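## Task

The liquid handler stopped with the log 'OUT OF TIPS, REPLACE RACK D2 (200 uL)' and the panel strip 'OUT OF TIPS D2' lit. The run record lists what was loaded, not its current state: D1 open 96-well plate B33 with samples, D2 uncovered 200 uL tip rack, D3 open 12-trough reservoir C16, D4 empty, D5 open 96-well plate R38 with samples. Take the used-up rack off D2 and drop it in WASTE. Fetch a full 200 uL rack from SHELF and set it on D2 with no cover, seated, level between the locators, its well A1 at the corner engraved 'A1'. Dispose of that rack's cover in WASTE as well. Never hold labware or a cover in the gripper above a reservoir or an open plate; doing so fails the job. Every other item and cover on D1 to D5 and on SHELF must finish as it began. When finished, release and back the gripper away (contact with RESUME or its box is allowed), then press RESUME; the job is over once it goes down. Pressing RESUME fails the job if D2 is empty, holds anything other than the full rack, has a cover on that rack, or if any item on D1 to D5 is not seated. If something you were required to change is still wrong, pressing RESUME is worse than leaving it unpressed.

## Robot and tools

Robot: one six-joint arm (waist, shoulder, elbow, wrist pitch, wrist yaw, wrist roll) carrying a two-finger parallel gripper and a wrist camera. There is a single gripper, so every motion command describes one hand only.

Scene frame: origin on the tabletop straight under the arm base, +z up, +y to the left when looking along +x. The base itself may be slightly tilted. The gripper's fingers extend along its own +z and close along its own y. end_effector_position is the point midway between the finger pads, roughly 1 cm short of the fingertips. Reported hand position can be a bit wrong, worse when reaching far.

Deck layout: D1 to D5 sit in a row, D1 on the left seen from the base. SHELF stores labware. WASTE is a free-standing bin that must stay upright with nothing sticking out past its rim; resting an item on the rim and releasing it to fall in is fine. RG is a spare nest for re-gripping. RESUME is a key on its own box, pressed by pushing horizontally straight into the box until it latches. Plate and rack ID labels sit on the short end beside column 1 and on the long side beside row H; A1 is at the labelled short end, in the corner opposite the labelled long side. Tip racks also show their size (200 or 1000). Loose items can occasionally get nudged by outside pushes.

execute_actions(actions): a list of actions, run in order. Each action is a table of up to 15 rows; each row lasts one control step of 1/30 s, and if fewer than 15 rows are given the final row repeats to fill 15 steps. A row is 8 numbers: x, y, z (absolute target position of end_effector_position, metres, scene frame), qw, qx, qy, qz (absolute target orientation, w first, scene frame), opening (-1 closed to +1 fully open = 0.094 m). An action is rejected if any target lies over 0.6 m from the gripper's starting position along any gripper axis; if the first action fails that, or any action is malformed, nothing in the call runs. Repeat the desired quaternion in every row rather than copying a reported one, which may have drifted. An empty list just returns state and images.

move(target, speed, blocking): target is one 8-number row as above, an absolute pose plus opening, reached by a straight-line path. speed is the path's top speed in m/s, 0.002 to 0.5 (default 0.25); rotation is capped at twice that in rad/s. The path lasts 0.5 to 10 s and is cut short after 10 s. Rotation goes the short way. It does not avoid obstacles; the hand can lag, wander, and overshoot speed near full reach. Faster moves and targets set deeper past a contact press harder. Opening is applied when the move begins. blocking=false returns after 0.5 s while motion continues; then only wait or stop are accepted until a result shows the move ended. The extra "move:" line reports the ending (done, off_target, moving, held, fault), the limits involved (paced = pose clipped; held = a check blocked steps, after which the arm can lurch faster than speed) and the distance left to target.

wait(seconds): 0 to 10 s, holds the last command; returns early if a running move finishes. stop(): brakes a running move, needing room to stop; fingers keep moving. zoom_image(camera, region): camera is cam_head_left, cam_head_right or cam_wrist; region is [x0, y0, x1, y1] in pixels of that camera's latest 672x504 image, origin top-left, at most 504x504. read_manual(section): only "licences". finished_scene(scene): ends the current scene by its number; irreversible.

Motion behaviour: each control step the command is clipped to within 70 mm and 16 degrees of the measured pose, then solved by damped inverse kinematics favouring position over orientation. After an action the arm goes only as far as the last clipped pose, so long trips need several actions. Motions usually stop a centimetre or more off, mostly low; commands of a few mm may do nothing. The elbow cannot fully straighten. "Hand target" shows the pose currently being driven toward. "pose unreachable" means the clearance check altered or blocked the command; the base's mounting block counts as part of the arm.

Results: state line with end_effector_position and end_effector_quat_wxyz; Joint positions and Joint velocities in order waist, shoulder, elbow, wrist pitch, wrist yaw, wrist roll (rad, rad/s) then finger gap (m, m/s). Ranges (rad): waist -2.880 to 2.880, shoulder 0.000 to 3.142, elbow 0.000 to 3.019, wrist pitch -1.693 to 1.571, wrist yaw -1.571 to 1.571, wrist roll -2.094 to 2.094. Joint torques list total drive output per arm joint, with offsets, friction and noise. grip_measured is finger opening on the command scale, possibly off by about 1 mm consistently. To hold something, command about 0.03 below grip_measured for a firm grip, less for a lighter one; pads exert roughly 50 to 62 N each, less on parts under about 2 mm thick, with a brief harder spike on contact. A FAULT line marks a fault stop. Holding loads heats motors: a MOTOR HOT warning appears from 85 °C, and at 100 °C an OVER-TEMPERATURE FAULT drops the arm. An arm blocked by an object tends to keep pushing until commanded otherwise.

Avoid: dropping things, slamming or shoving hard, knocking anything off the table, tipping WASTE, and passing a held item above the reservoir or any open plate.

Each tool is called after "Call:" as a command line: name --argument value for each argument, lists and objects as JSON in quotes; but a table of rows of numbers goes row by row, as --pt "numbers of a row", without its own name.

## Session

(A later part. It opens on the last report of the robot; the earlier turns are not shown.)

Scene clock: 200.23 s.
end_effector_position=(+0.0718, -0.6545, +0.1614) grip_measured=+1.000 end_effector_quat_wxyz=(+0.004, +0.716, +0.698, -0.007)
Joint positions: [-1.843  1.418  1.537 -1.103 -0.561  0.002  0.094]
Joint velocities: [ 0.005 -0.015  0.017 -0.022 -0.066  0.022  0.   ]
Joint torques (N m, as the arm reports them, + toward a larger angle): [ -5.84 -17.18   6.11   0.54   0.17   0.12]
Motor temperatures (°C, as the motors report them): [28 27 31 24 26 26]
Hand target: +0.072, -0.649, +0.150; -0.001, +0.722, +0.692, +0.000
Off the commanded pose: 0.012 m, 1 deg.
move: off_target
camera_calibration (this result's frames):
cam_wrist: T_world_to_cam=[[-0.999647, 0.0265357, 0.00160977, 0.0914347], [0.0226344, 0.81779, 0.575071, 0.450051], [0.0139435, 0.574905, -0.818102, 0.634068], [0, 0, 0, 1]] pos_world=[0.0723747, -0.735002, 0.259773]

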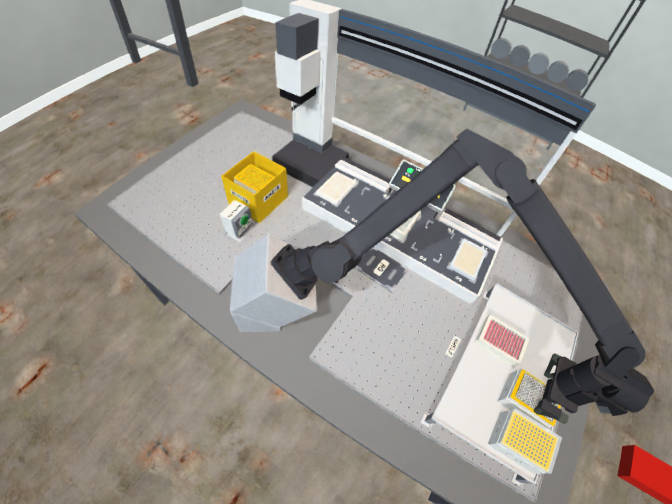

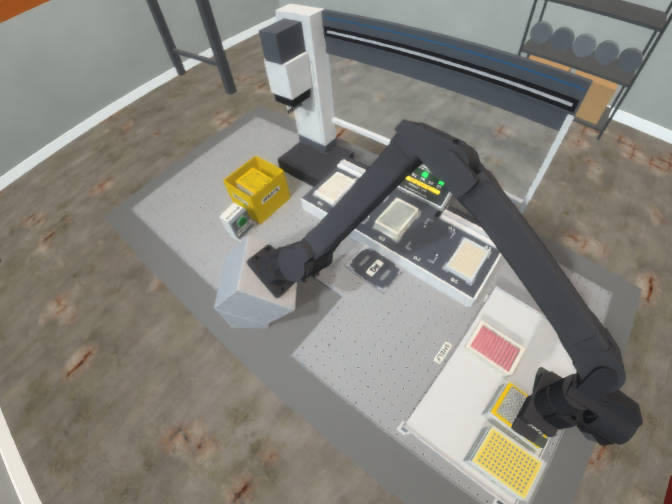

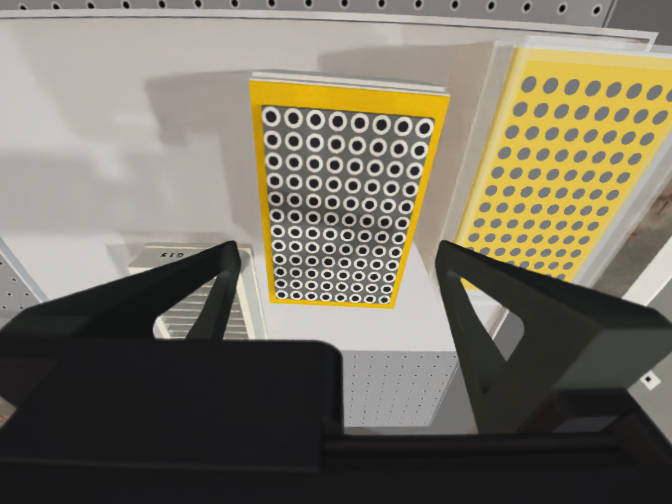

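Call:
execute_actions --actions '[[[0.072,-0.65,0.149,0,0.73,0.684,0,1],[0.072,-0.65,0.148,0,0.74,0.674,0,1],[0.073,-0.65,0.146,0,0.748,0.664,0,1],[0.073,-0.65,0.144,0,0.748,0.664,0,0.95],[0.073,-0.65,0.142,0,0.748,0.664,0,0.95],[0.073,-0.65,0.14,0,0.748,0.664,0,0.95],[0.073,-0.65,0.138,0,0.748,0.664,0,0.95],[0.073,-0.65,0.136,0,0.748,0.664,0,0.95],[0.073,-0.65,0.134,0,0.748,0.664,0,0.95],[0.073,-0.65,0.132,0,0.748,0.664,0,0.95],[0.073,-0.65,0.13,0,0.748,0.664,0,0.95]]]'

Scene clock: 206.60 s.
end_effector_position=(+0.0760, -0.6567, +0.1518) grip_measured=+0.952 end_effector_quat_wxyz=(+0.009, +0.739, +0.673, -0.013)
Joint positions: [-1.823  1.418  1.52  -1.057 -0.548  0.099  0.092]
Joint velocities: [ 0.024 -0.015  0.007  0.017  0.051  0.051 -0.001]
Joint torques (N m, as the arm reports them, + toward a larger angle): [ -5.7  -16.06   6.02   0.64   0.22   0.13]
Motor temperatures (°C, as the motors report them): [28 27 31 24 26 26]
Hand target: +0.073, -0.649, +0.130; -0.001, +0.748, +0.664, +0.000
Off the commanded pose: 0.023 m, 2 deg.
camera_calibration (this result's frames):
cam_wrist: T_world_to_cam=[[-0.995621, 0.0934812, 0.000911412, 0.139473], [0.0778761, 0.823946, 0.561292, 0.459207], [0.0517193, 0.558905, -0.827617, 0.615441], [0, 0, 0, 1]] pos_world=[0.0712705, -0.735373, 0.251473]

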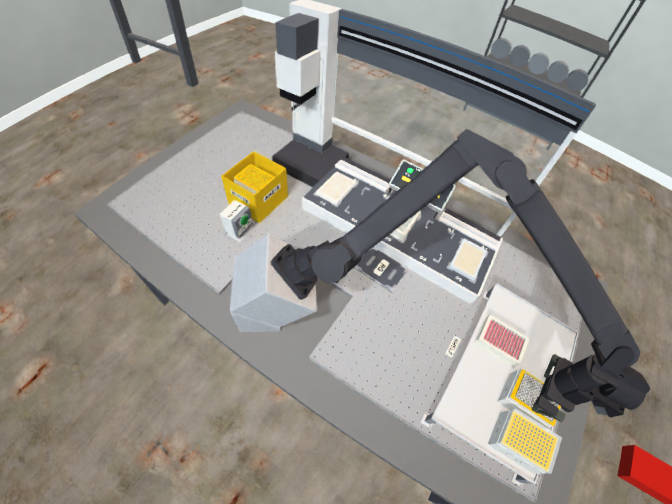

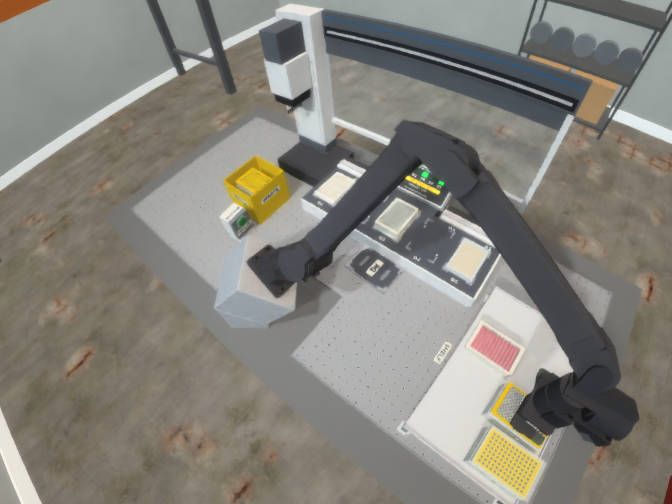

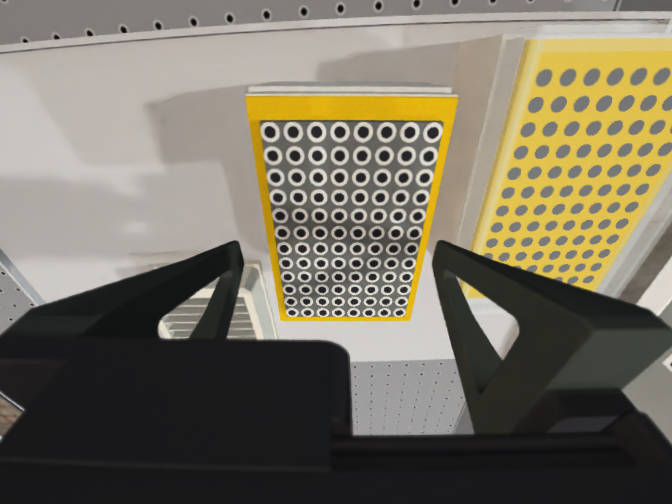

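Call:
execute_actions --actions '[[[0.072,-0.65,0.129,0,0.75,0.662,0,0.95],[0.071,-0.65,0.128,0,0.75,0.662,0,0.95],[0.070,-0.65,0.126,0,0.75,0.662,0,0.95],[0.069,-0.65,0.124,0,0.75,0.662,0,0.95],[0.069,-0.65,0.122,0,0.75,0.662,0,0.95],[0.069,-0.65,0.12,0,0.75,0.662,0,0.95],[0.069,-0.65,0.118,0,0.75,0.662,0,0.95],[0.069,-0.65,0.116,0,0.75,0.662,0,0.95],[0.069,-0.65,0.114,0,0.75,0.662,0,0.95]]]'

Scene clock: 211.87 s.
end_effector_position=(+0.0741, -0.6583, +0.1411) grip_measured=+0.952 end_effector_quat_wxyz=(+0.013, +0.741, +0.671, -0.017)
Joint positions: [-1.814  1.428  1.505 -1.016 -0.542  0.121  0.092]
Joint velocities: [ 0.005  0.015 -0.002  0.012 -0.051  0.022 -0.001]
Joint torques (N m, as the arm reports them, + toward a larger angle): [ -5.37 -15.38   5.9    0.62   0.21   0.14]
Motor temperatures (°C, as the motors report them): [28 27 31 24 26 26]
Hand target: +0.069, -0.649, +0.115; -0.001, +0.750, +0.662, -0.000
Off the commanded pose: 0.029 m, 3 deg.
camera_calibration (this result's frames):
cam_wrist: T_world_to_cam=[[-0.994977, 0.100098, 0.000636993, 0.142091], [0.0837836, 0.829295, 0.552494, 0.470995], [0.0547754, 0.549773, -0.833517, 0.602172], [0, 0, 0, 1]] pos_world=[0.0689319, -0.735874, 0.241608]

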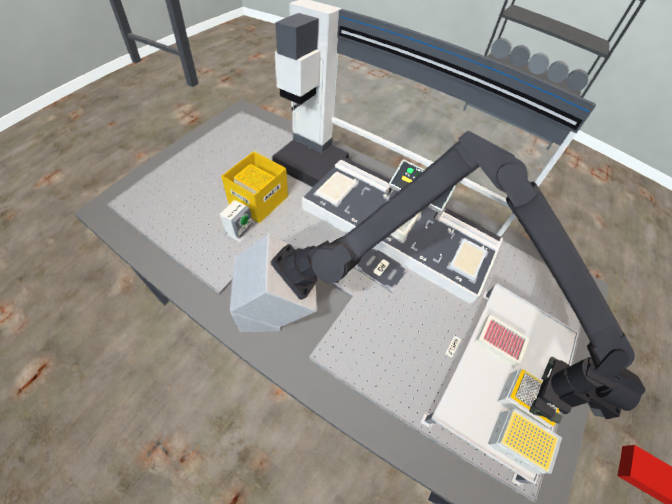

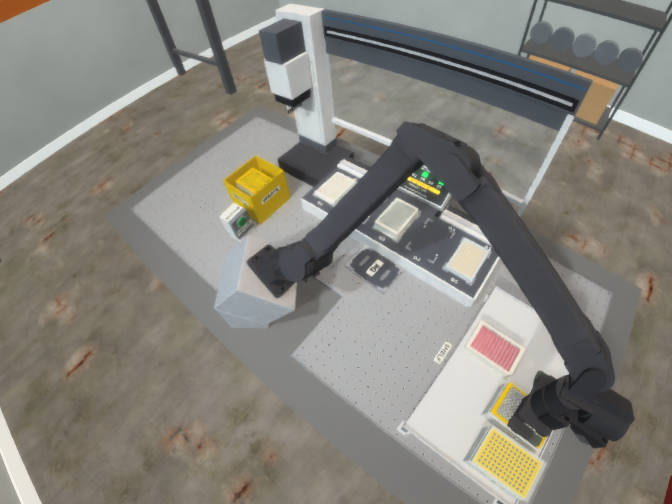

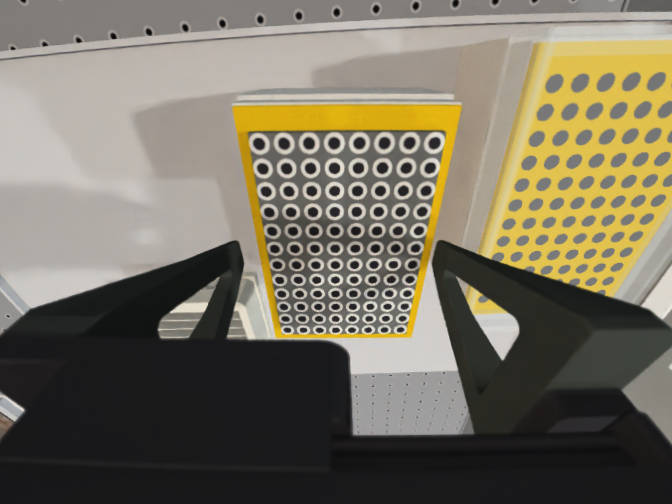

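Call:
execute_actions --actions '[[[0.068,-0.65,0.113,-0.002,0.75,0.662,0.002,0.95],[0.067,-0.65,0.112,-0.003,0.75,0.662,0.003,0.95],[0.067,-0.65,0.11,-0.004,0.75,0.662,0.004,0.95],[0.067,-0.65,0.108,-0.005,0.75,0.662,0.006,0.95],[0.067,-0.65,0.106,-0.006,0.75,0.662,0.007,0.95],[0.067,-0.65,0.104,-0.007,0.75,0.662,0.008,0.95],[0.067,-0.65,0.102,-0.008,0.75,0.662,0.009,0.95],[0.067,-0.65,0.10,-0.009,0.75,0.662,0.01,0.95],[0.067,-0.65,0.098,-0.01,0.75,0.662,0.012,0.95]]]'

Scene clock: 217.37 s.
end_effector_position=(+0.0672, -0.6528, +0.1167) grip_measured=+0.952 end_effector_quat_wxyz=(-0.001, +0.747, +0.665, -0.001)
Joint positions: [-1.801  1.472  1.505 -1.015 -0.539  0.123  0.092]
Joint velocities: [ 0.015  0.044  0.007 -0.017 -0.051 -0.007  0.   ]
Joint torques (N m, as the arm reports them, + toward a larger angle): [ -5.43 -16.38   7.08   0.12   0.18   0.06]
Motor temperatures (°C, as the motors report them): [28 27 31 24 27 26]
Hand target: +0.067, -0.649, +0.099; -0.011, +0.750, +0.662, +0.011
Off the commanded pose: 0.019 m, 2 deg.
camera_calibration (this result's frames):
cam_wrist: T_world_to_cam=[[-0.993351, 0.115129, 0.000345191, 0.144485], [0.0933618, 0.803779, 0.587557, 0.459115], [0.0673673, 0.583682, -0.809183, 0.5977], [0, 0, 0, 1]] pos_world=[0.0603953, -0.734528, 0.213843]

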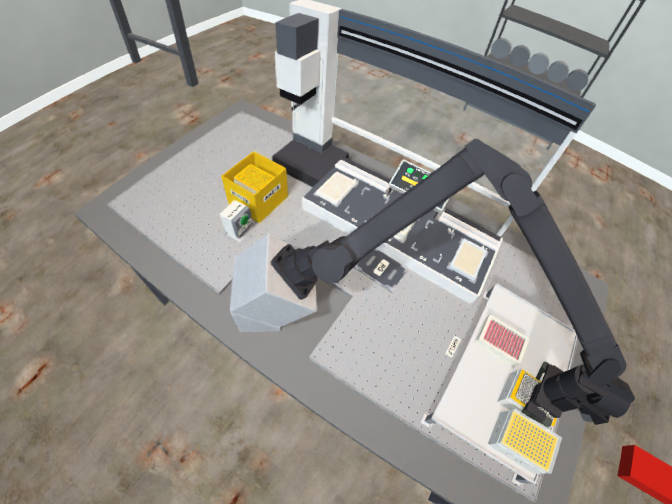

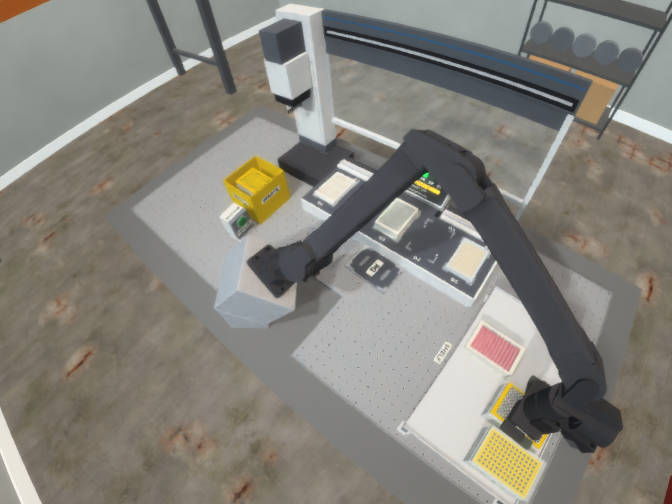

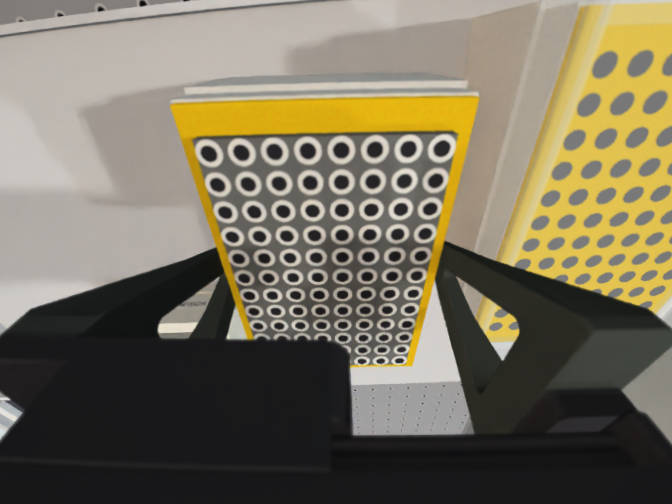

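Shift +x via waist (also lowers slightly), then close.

Call:
execute_actions --actions '[[[0.069,-0.65,0.098,-0.01,0.748,0.664,0.012,0.95],[0.071,-0.65,0.097,-0.01,0.748,0.664,0.012,0.95],[0.073,-0.65,0.096,-0.01,0.748,0.664,0.012,0.93]],[[0.073,-0.65,0.096,-0.01,0.748,0.664,0.012,0.88],[0.073,-0.65,0.096,-0.01,0.748,0.664,0.012,0.85],[0.073,-0.65,0.096,-0.01,0.748,0.664,0.012,0.82],[0.073,-0.65,0.096,-0.01,0.748,0.664,0.012,0.79],[0.073,-0.65,0.096,-0.01,0.748,0.664,0.012,0.76]]]'

Scene clock: 223.13 s.
end_effector_position=(+0.0719, -0.6517, +0.1131) grip_measured=+0.793 end_effector_quat_wxyz=(-0.004, +0.744, +0.668, +0.000)
Joint positions: [-1.788  1.473  1.505 -1.015 -0.532  0.124  0.084]
Joint velocities: [-0.005  0.005 -0.017  0.007 -0.037 -0.095  0.001]
Joint torques (N m, as the arm reports them, + toward a larger angle): [ -5.44 -16.47   7.2    0.24   0.1    0.11]
Motor temperatures (°C, as the motors report them): [28 27 31 24 27 26]
Hand target: +0.073, -0.649, +0.096; -0.010, +0.748, +0.664, +0.012
Off the commanded pose: 0.017 m, 2 deg.
camera_calibration (this result's frames):
cam_wrist: T_world_to_cam=[[-0.994158, 0.107916, 0.00173755, 0.144202], [0.0879507, 0.80069, 0.592588, 0.457716], [0.0625585, 0.589279, -0.805504, 0.597378], [0, 0, 0, 1]] pos_world=[0.0657316, -0.734073, 0.209703]

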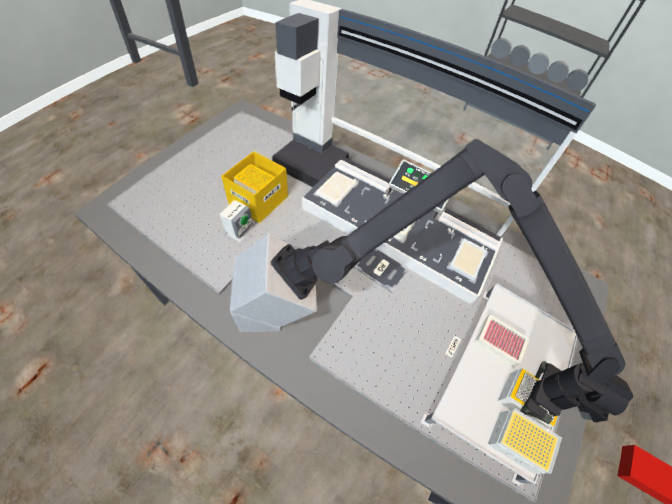

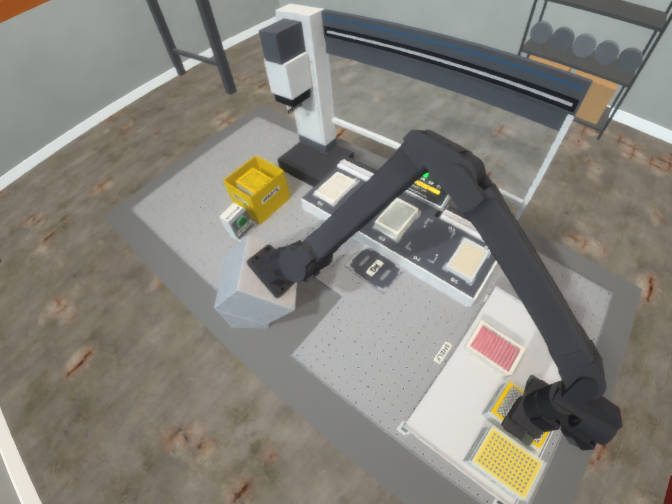

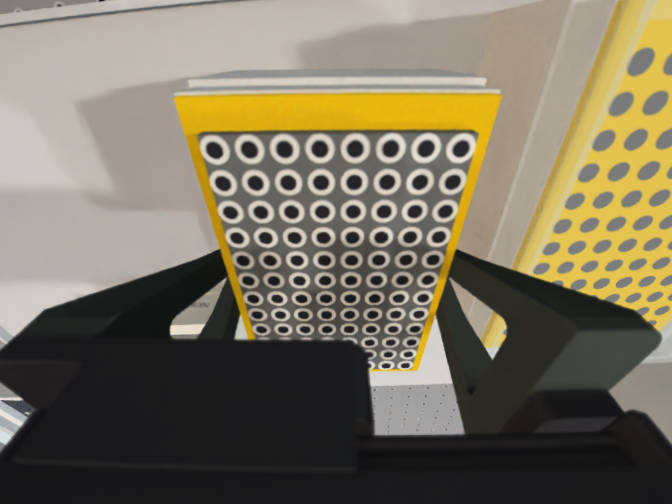

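Call:
execute_actions --actions '[[[0.074,-0.652,0.10,-0.008,0.746,0.666,0.01,0.755],[0.075,-0.654,0.104,-0.006,0.746,0.666,0.008,0.755],[0.076,-0.656,0.108,-0.004,0.744,0.668,0.006,0.755],[0.077,-0.658,0.112,-0.002,0.744,0.668,0.003,0.755],[0.078,-0.66,0.116,0,0.742,0.67,0,0.755],[0.078,-0.662,0.12,0.002,0.742,0.67,-0.002,0.755],[0.078,-0.664,0.124,0.004,0.74,0.672,-0.004,0.755],[0.078,-0.666,0.128,0.006,0.74,0.672,-0.006,0.755],[0.078,-0.668,0.132,0.008,0.738,0.674,-0.008,0.755],[0.078,-0.67,0.136,0.008,0.736,0.676,-0.008,0.755],[0.078,-0.67,0.14,0.008,0.734,0.678,-0.008,0.755],[0.078,-0.67,0.144,0.008,0.732,0.68,-0.008,0.755]]]'

Scene clock: 229.03 s.
end_effector_position=(+0.0718, -0.6476, +0.1182) grip_measured=+0.793 end_effector_quat_wxyz=(-0.010, +0.746, +0.666, +0.011)
Joint positions: [-1.797  1.473  1.516 -1.057 -0.545  0.107  0.084]
Joint velocities: [-0.054  0.005  0.017 -0.056 -0.051 -0.037 -0.001]
Joint torques (N m, as the arm reports them, + toward a larger angle): [ -8.04 -20.19  10.59  -0.3   -0.09  -0.16]
Motor temperatures (°C, as the motors report them): [28 28 31 24 26 26]
Hand target: +0.078, -0.669, +0.144; +0.008, +0.732, +0.681, -0.008
Off the commanded pose: 0.035 m, 4 deg.
camera_calibration (this result's frames):
cam_wrist: T_world_to_cam=[[-0.993542, 0.113383, -0.00423466, 0.147832], [0.0871127, 0.786192, 0.611811, 0.439767], [0.0726983, 0.607491, -0.790993, 0.608433], [0, 0, 0, 1]] pos_world=[0.064336, -0.732121, 0.212838]

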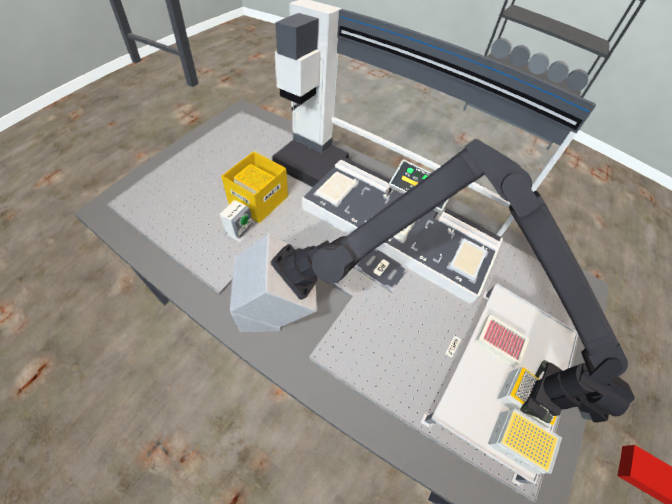

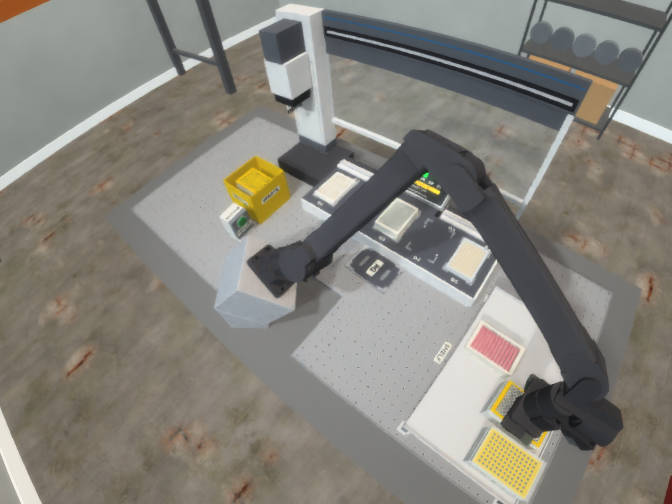

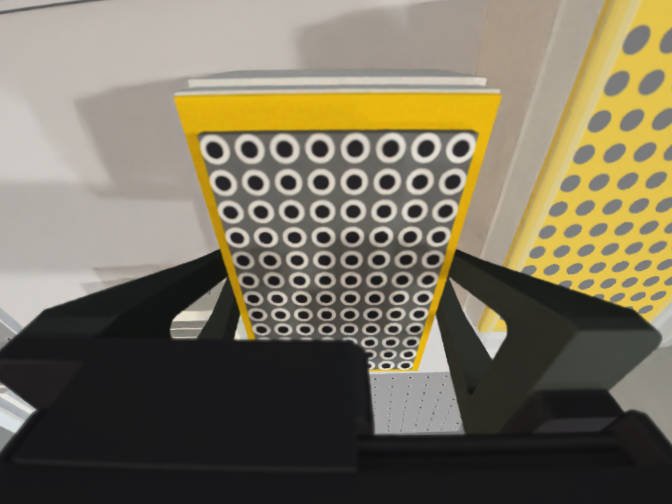

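Call:
execute_actions --actions '[[[0.078,-0.672,0.148,0.01,0.728,0.686,-0.01,0.755],[0.078,-0.673,0.151,0.01,0.726,0.688,-0.01,0.755],[0.078,-0.674,0.154,0.01,0.724,0.69,-0.01,0.755],[0.078,-0.675,0.157,0.01,0.722,0.692,-0.01,0.755],[0.078,-0.676,0.16,0.01,0.72,0.694,-0.01,0.755],[0.078,-0.677,0.163,0.01,0.72,0.694,-0.01,0.755],[0.078,-0.678,0.166,0.01,0.72,0.694,-0.01,0.755],[0.078,-0.679,0.169,0.01,0.72,0.694,-0.01,0.755],[0.078,-0.68,0.172,0.01,0.72,0.694,-0.01,0.755],[0.078,-0.68,0.175,0.01,0.72,0.694,-0.01,0.755],[0.078,-0.68,0.178,0.01,0.72,0.694,-0.01,0.755],[0.078,-0.68,0.181,0.01,0.72,0.694,-0.01,0.755],[0.078,-0.68,0.184,0.01,0.72,0.694,-0.01,0.755],[0.078,-0.68,0.187,0.01,0.72,0.694,-0.01,0.755],[0.078,-0.68,0.19,0.01,0.72,0.694,-0.01,0.755]],[[0.078,-0.68,0.194,0.01,0.72,0.694,-0.01,0.755],[0.078,-0.68,0.198,0.01,0.72,0.694,-0.01,0.755],[0.078,-0.68,0.202,0.01,0.72,0.694,-0.01,0.755],[0.078,-0.68,0.206,0.01,0.72,0.694,-0.01,0.755],[0.078,-0.68,0.21,0.01,0.72,0.694,-0.01,0.755],[0.078,-0.68,0.214,0.01,0.72,0.694,-0.01,0.755],[0.078,-0.68,0.218,0.01,0.72,0.694,-0.01,0.755],[0.078,-0.68,0.222,0.01,0.72,0.694,-0.01,0.755],[0.078,-0.68,0.226,0.01,0.72,0.694,-0.01,0.755],[0.078,-0.68,0.23,0.01,0.72,0.694,-0.01,0.755]]]'

Call:
move --target '[0.045,-0.62,0.225,0,0.72,0.694,0,0.755]' --speed 0.15

Call:
move --target '[0.04,-0.36,0.16,0,0.72,0.694,0,0.755]'

Call:
move --target '[0.15,-0.33,0.075,0,1,0,0,0.755]' --speed 0.4

Scene clock: 242.03 s.
end_effector_position=(+0.0679, -0.6636, +0.2064) grip_measured=+0.793 end_effector_quat_wxyz=(-0.004, +0.735, +0.677, +0.008)
Joint positions: [-1.907  1.435  1.662 -1.287 -0.603 -0.029  0.084]
Joint velocities: [-0.044 -0.015  0.051 -0.042 -0.022 -0.051 -0.   ]
Joint torques (N m, as the arm reports them, + toward a larger angle): [ -7.37 -18.83  10.74  -0.31  -0.1   -0.16]
Motor temperatures (°C, as the motors report them): [28 28 33 24 26 26]
Hand target: +0.078, -0.680, +0.230; +0.011, +0.720, +0.694, -0.010
Off the commanded pose: 0.030 m, 4 deg.
camera_calibration (this result's frames):
cam_wrist: T_world_to_cam=[[-0.996597, 0.0820997, -0.00730432, 0.126183], [0.0612009, 0.796435, 0.601619, 0.409436], [0.0552101, 0.599125, -0.79875, 0.685453], [0, 0, 0, 1]] pos_world=[0.0628521, -0.747121, 0.302103]

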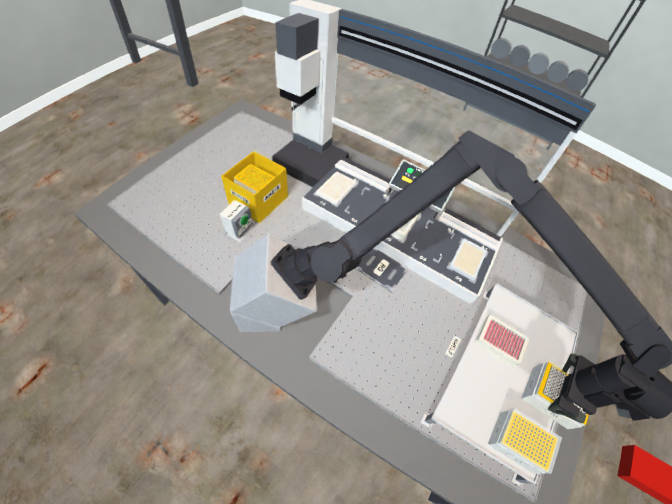

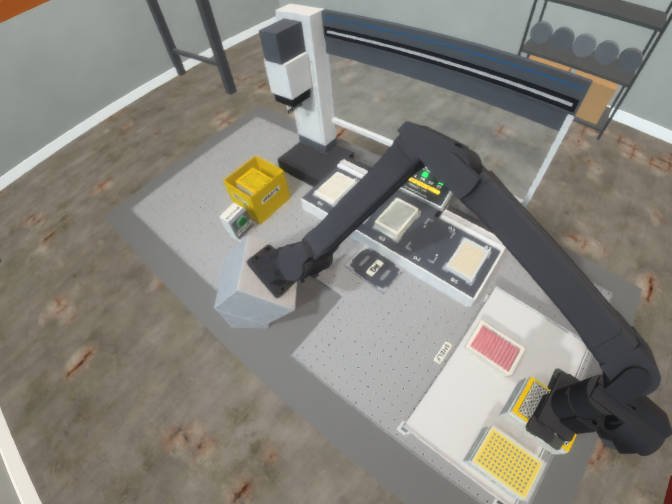

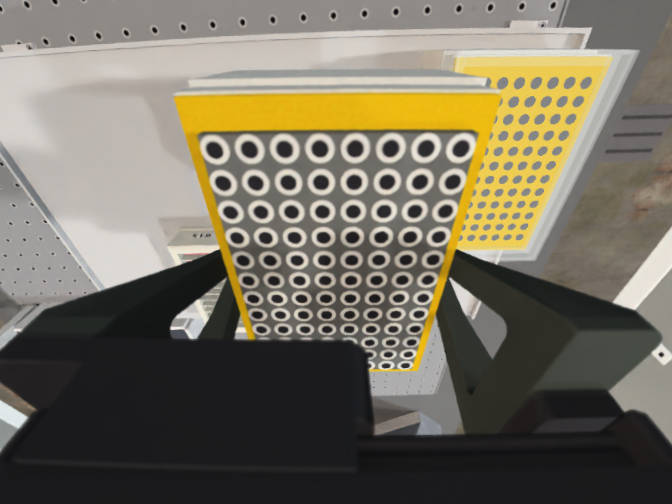

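Scene clock: 242.93 s.
end_effector_position=(+0.0469, -0.6216, +0.2235) grip_measured=+0.793 end_effector_quat_wxyz=(-0.002, +0.726, +0.688, +0.004)
Joint positions: [-1.98   1.341  1.516 -1.27  -0.637 -0.131  0.084]
Joint velocities: [-0.005  0.015 -0.012 -0.002  0.007 -0.037 -0.   ]
Joint torques (N m, as the arm reports them, + toward a larger angle): [ -7.09 -16.29   6.25   0.44  -0.08  -0.16]
Motor temperatures (°C, as the motors report them): [28 28 33 24 26 26]
Hand target: +0.046, -0.619, +0.226; +0.001, +0.720, +0.694, +0.000
Off the commanded pose: 0.003 m, 1 deg.
move: done
camera_calibration (this result's frames):
cam_wrist: T_world_to_cam=[[-0.998561, 0.0533087, -0.00579912, 0.0838002], [0.0394341, 0.803312, 0.594252, 0.373898], [0.0363373, 0.593168, -0.804258, 0.673509], [0, 0, 0, 1]] pos_world=[0.0444618, -0.704328, 0.319972]

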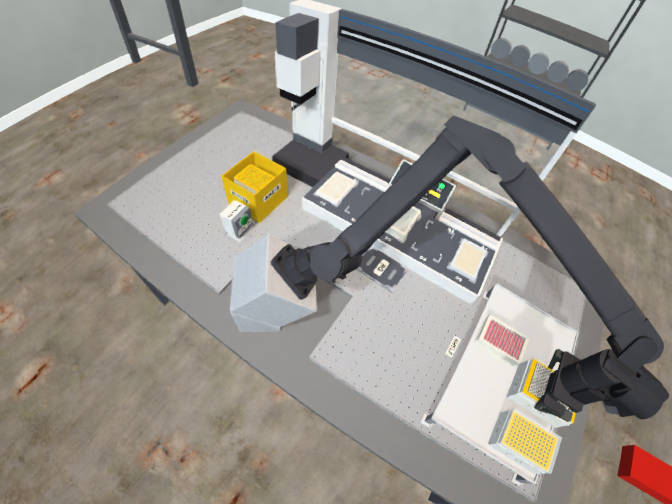

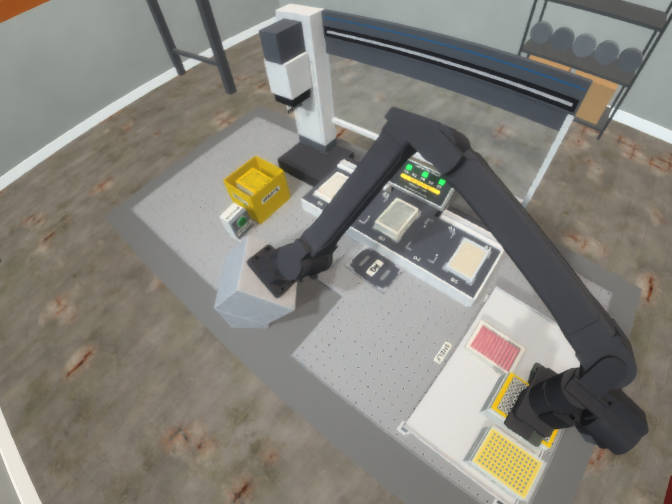

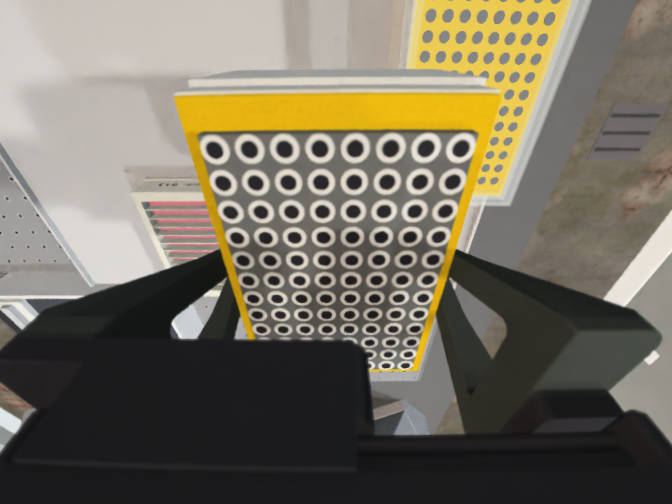

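Scene clock: 244.50 s.
end_effector_position=(+0.0464, -0.3575, +0.1595) grip_measured=+0.793 end_effector_quat_wxyz=(-0.004, +0.725, +0.688, +0.006)
Joint positions: [-1.98   0.81   0.649 -0.942 -0.637 -0.136  0.084]
Joint velocities: [ 0.005 -0.015  0.002 -0.007 -0.022 -0.022  0.001]
Joint torques (N m, as the arm reports them, + toward a larger angle): [-2.69 -6.17  5.82  0.4  -0.05 -0.16]
Motor temperatures (°C, as the motors report them): [28 28 33 24 26 26]
Hand target: +0.045, -0.359, +0.161; +0.000, +0.720, +0.694, -0.000
Off the commanded pose: 0.007 m, 1 deg.
move: done
camera_calibration (this result's frames):
cam_wrist: T_world_to_cam=[[-0.998605, 0.0523814, -0.006667, 0.0687119], [0.0379397, 0.799573, 0.599369, 0.197754], [0.0367265, 0.59828, -0.800445, 0.466621], [0, 0, 0, 1]] pos_world=[0.0439759, -0.440889, 0.255435]

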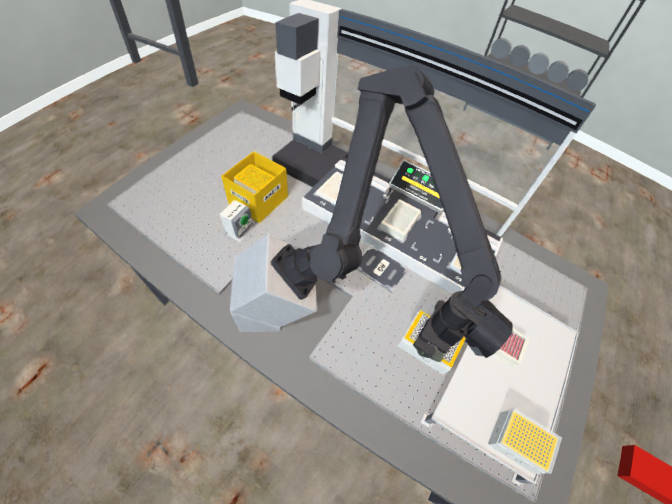

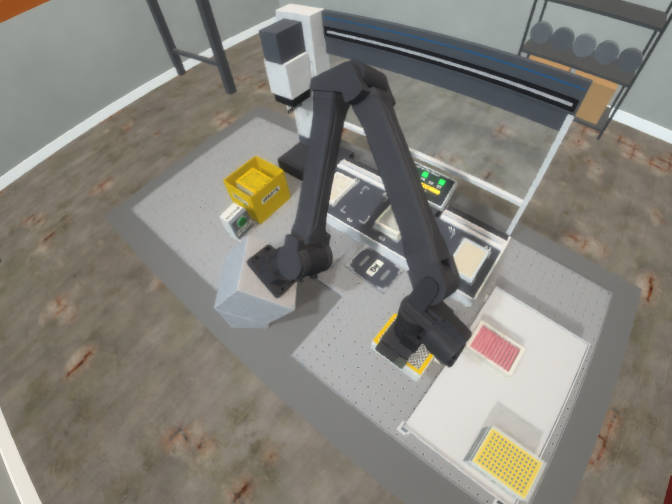

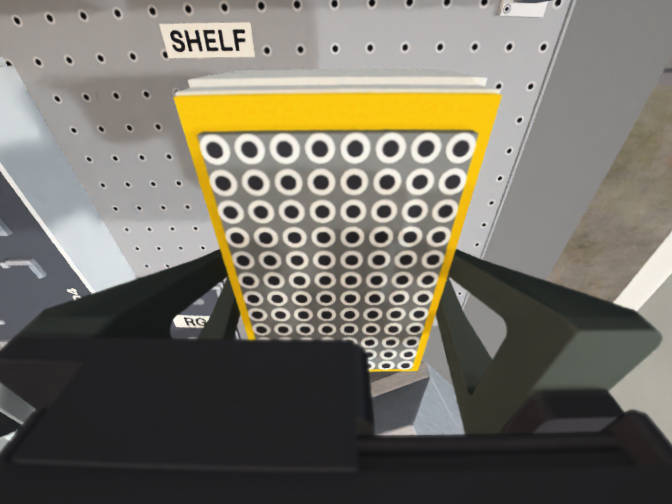

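Scene clock: 247.13 s.
end_effector_position=(+0.1512, -0.3379, +0.0820) grip_measured=+0.793 end_effector_quat_wxyz=(+0.007, +1.000, +0.010, -0.002)
Joint positions: [-1.376  0.782  0.544 -0.583 -0.27   1.925  0.084]
Joint velocities: [-0.024 -0.005 -0.007  0.002 -0.007 -0.007 -0.001]
Joint torques (N m, as the arm reports them, + toward a larger angle): [-0.06 -6.51  4.37  0.42  0.32  0.12]
Motor temperatures (°C, as the motors report them): [28 28 32 24 27 26]
Hand target: +0.149, -0.330, +0.074; -0.004, +1.000, +0.003, -0.004
Off the commanded pose: 0.011 m, 1 deg.
move: off_target
camera_calibration (this result's frames):
cam_wrist: T_world_to_cam=[[-0.0202702, 0.999633, -0.0179832, 0.344859], [0.810728, 0.0269601, 0.584801, -0.152166], [0.585072, -0.00272548, -0.810977, 0.103803], [0, 0, 0, 1]] pos_world=[0.0696231, -0.340347, 0.17937]

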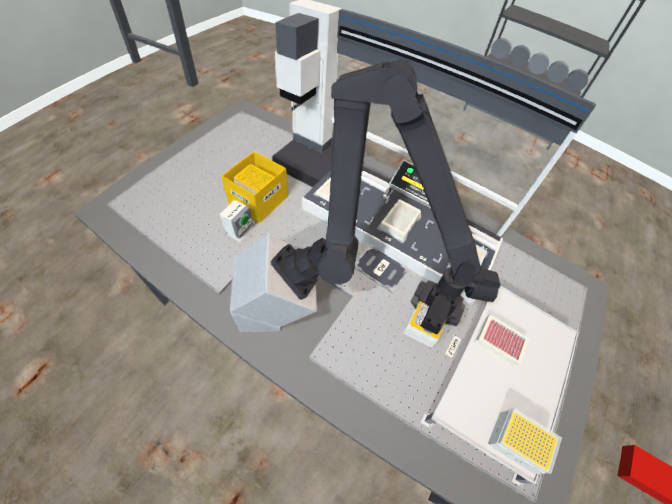

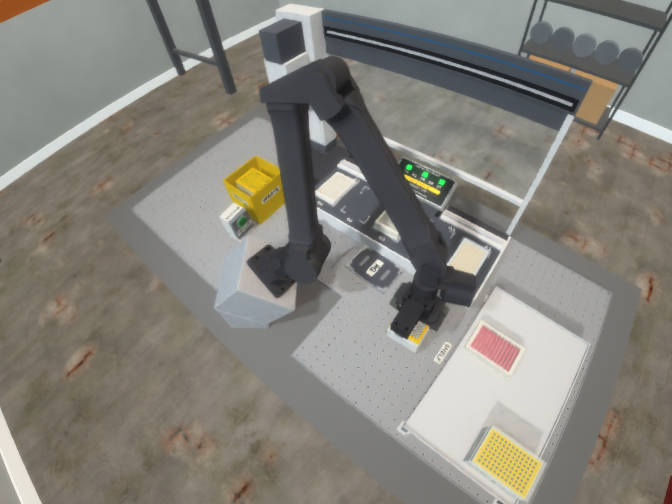

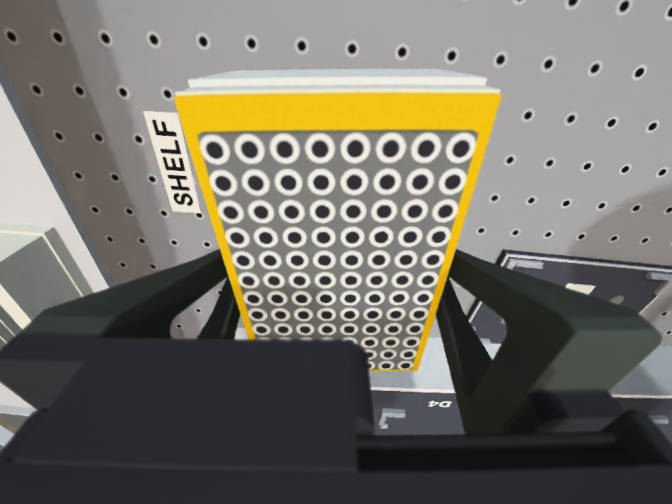

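Call:
move --target '[0.15,-0.325,0.036,-0.008,1,-0.01,0,0.755]' --speed 0.04

Call:
zoom_image --camera "cam_head_left" --region '[370, 260, 500, 370]'

Scene clock: 252.20 s.
end_effector_position=(+0.1517, -0.3347, +0.0503) grip_measured=+0.793 end_effector_quat_wxyz=(+0.005, +1.000, -0.000, +0.001)
Joint positions: [-1.339  0.881  0.521 -0.455 -0.252  1.974  0.084]
Joint velocities: [ 0.005 -0.005 -0.007 -0.007  0.007  0.007 -0.   ]
Joint torques (N m, as the arm reports them, + toward a larger angle): [ 0.43 -5.26  3.27  1.1   0.39  0.24]
Motor temperatures (°C, as the motors report them): [28 28 32 24 27 26]
Hand target: +0.149, -0.324, +0.038; -0.008, +1.000, -0.010, -0.001
Off the commanded pose: 0.017 m, 2 deg.
move: off_target
camera_calibration (this result's frames):
cam_wrist: T_world_to_cam=[[0.000846525, 0.999908, -0.0135685, 0.337831], [0.807411, 0.00732184, 0.589944, -0.140489], [0.589989, -0.0114548, -0.80733, 0.0740397], [0, 0, 0, 1]] pos_world=[0.069464, -0.335923, 0.147239]

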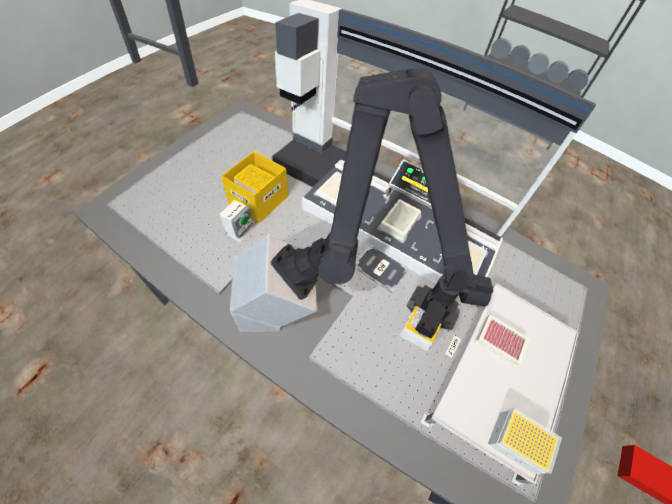

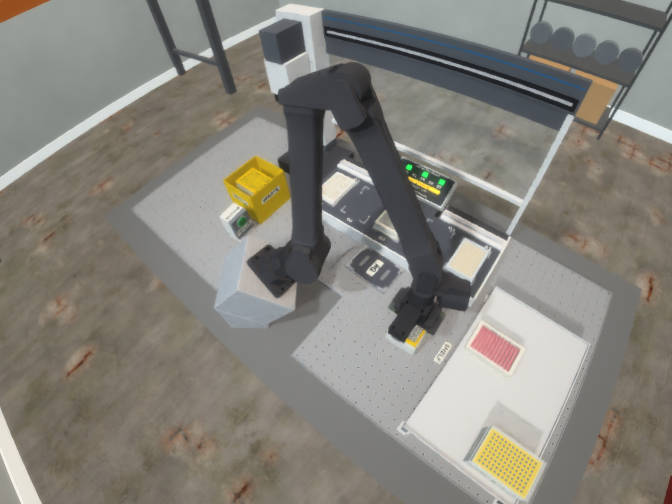

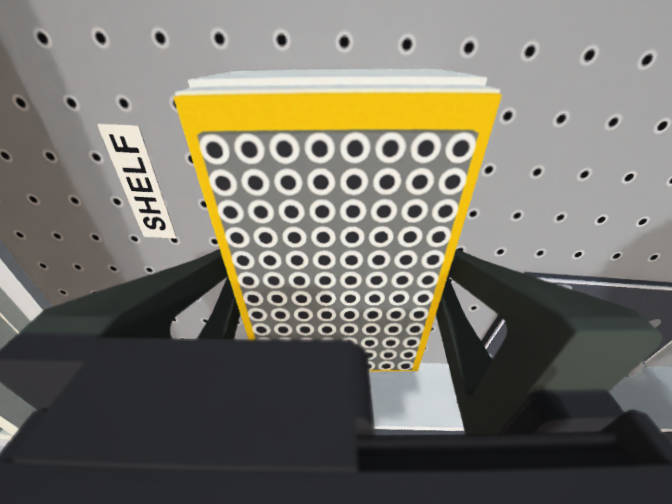

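Region (370, 260, 500, 370) of cam_head_left's 672x504 image, scaled by 3.877, with more detail than that image has; it fills the top 426 rows of this view, and the rest is white.

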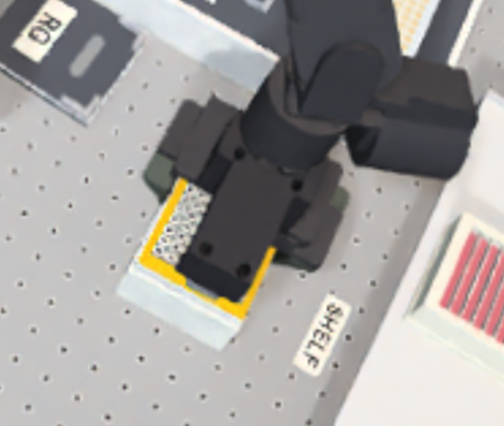

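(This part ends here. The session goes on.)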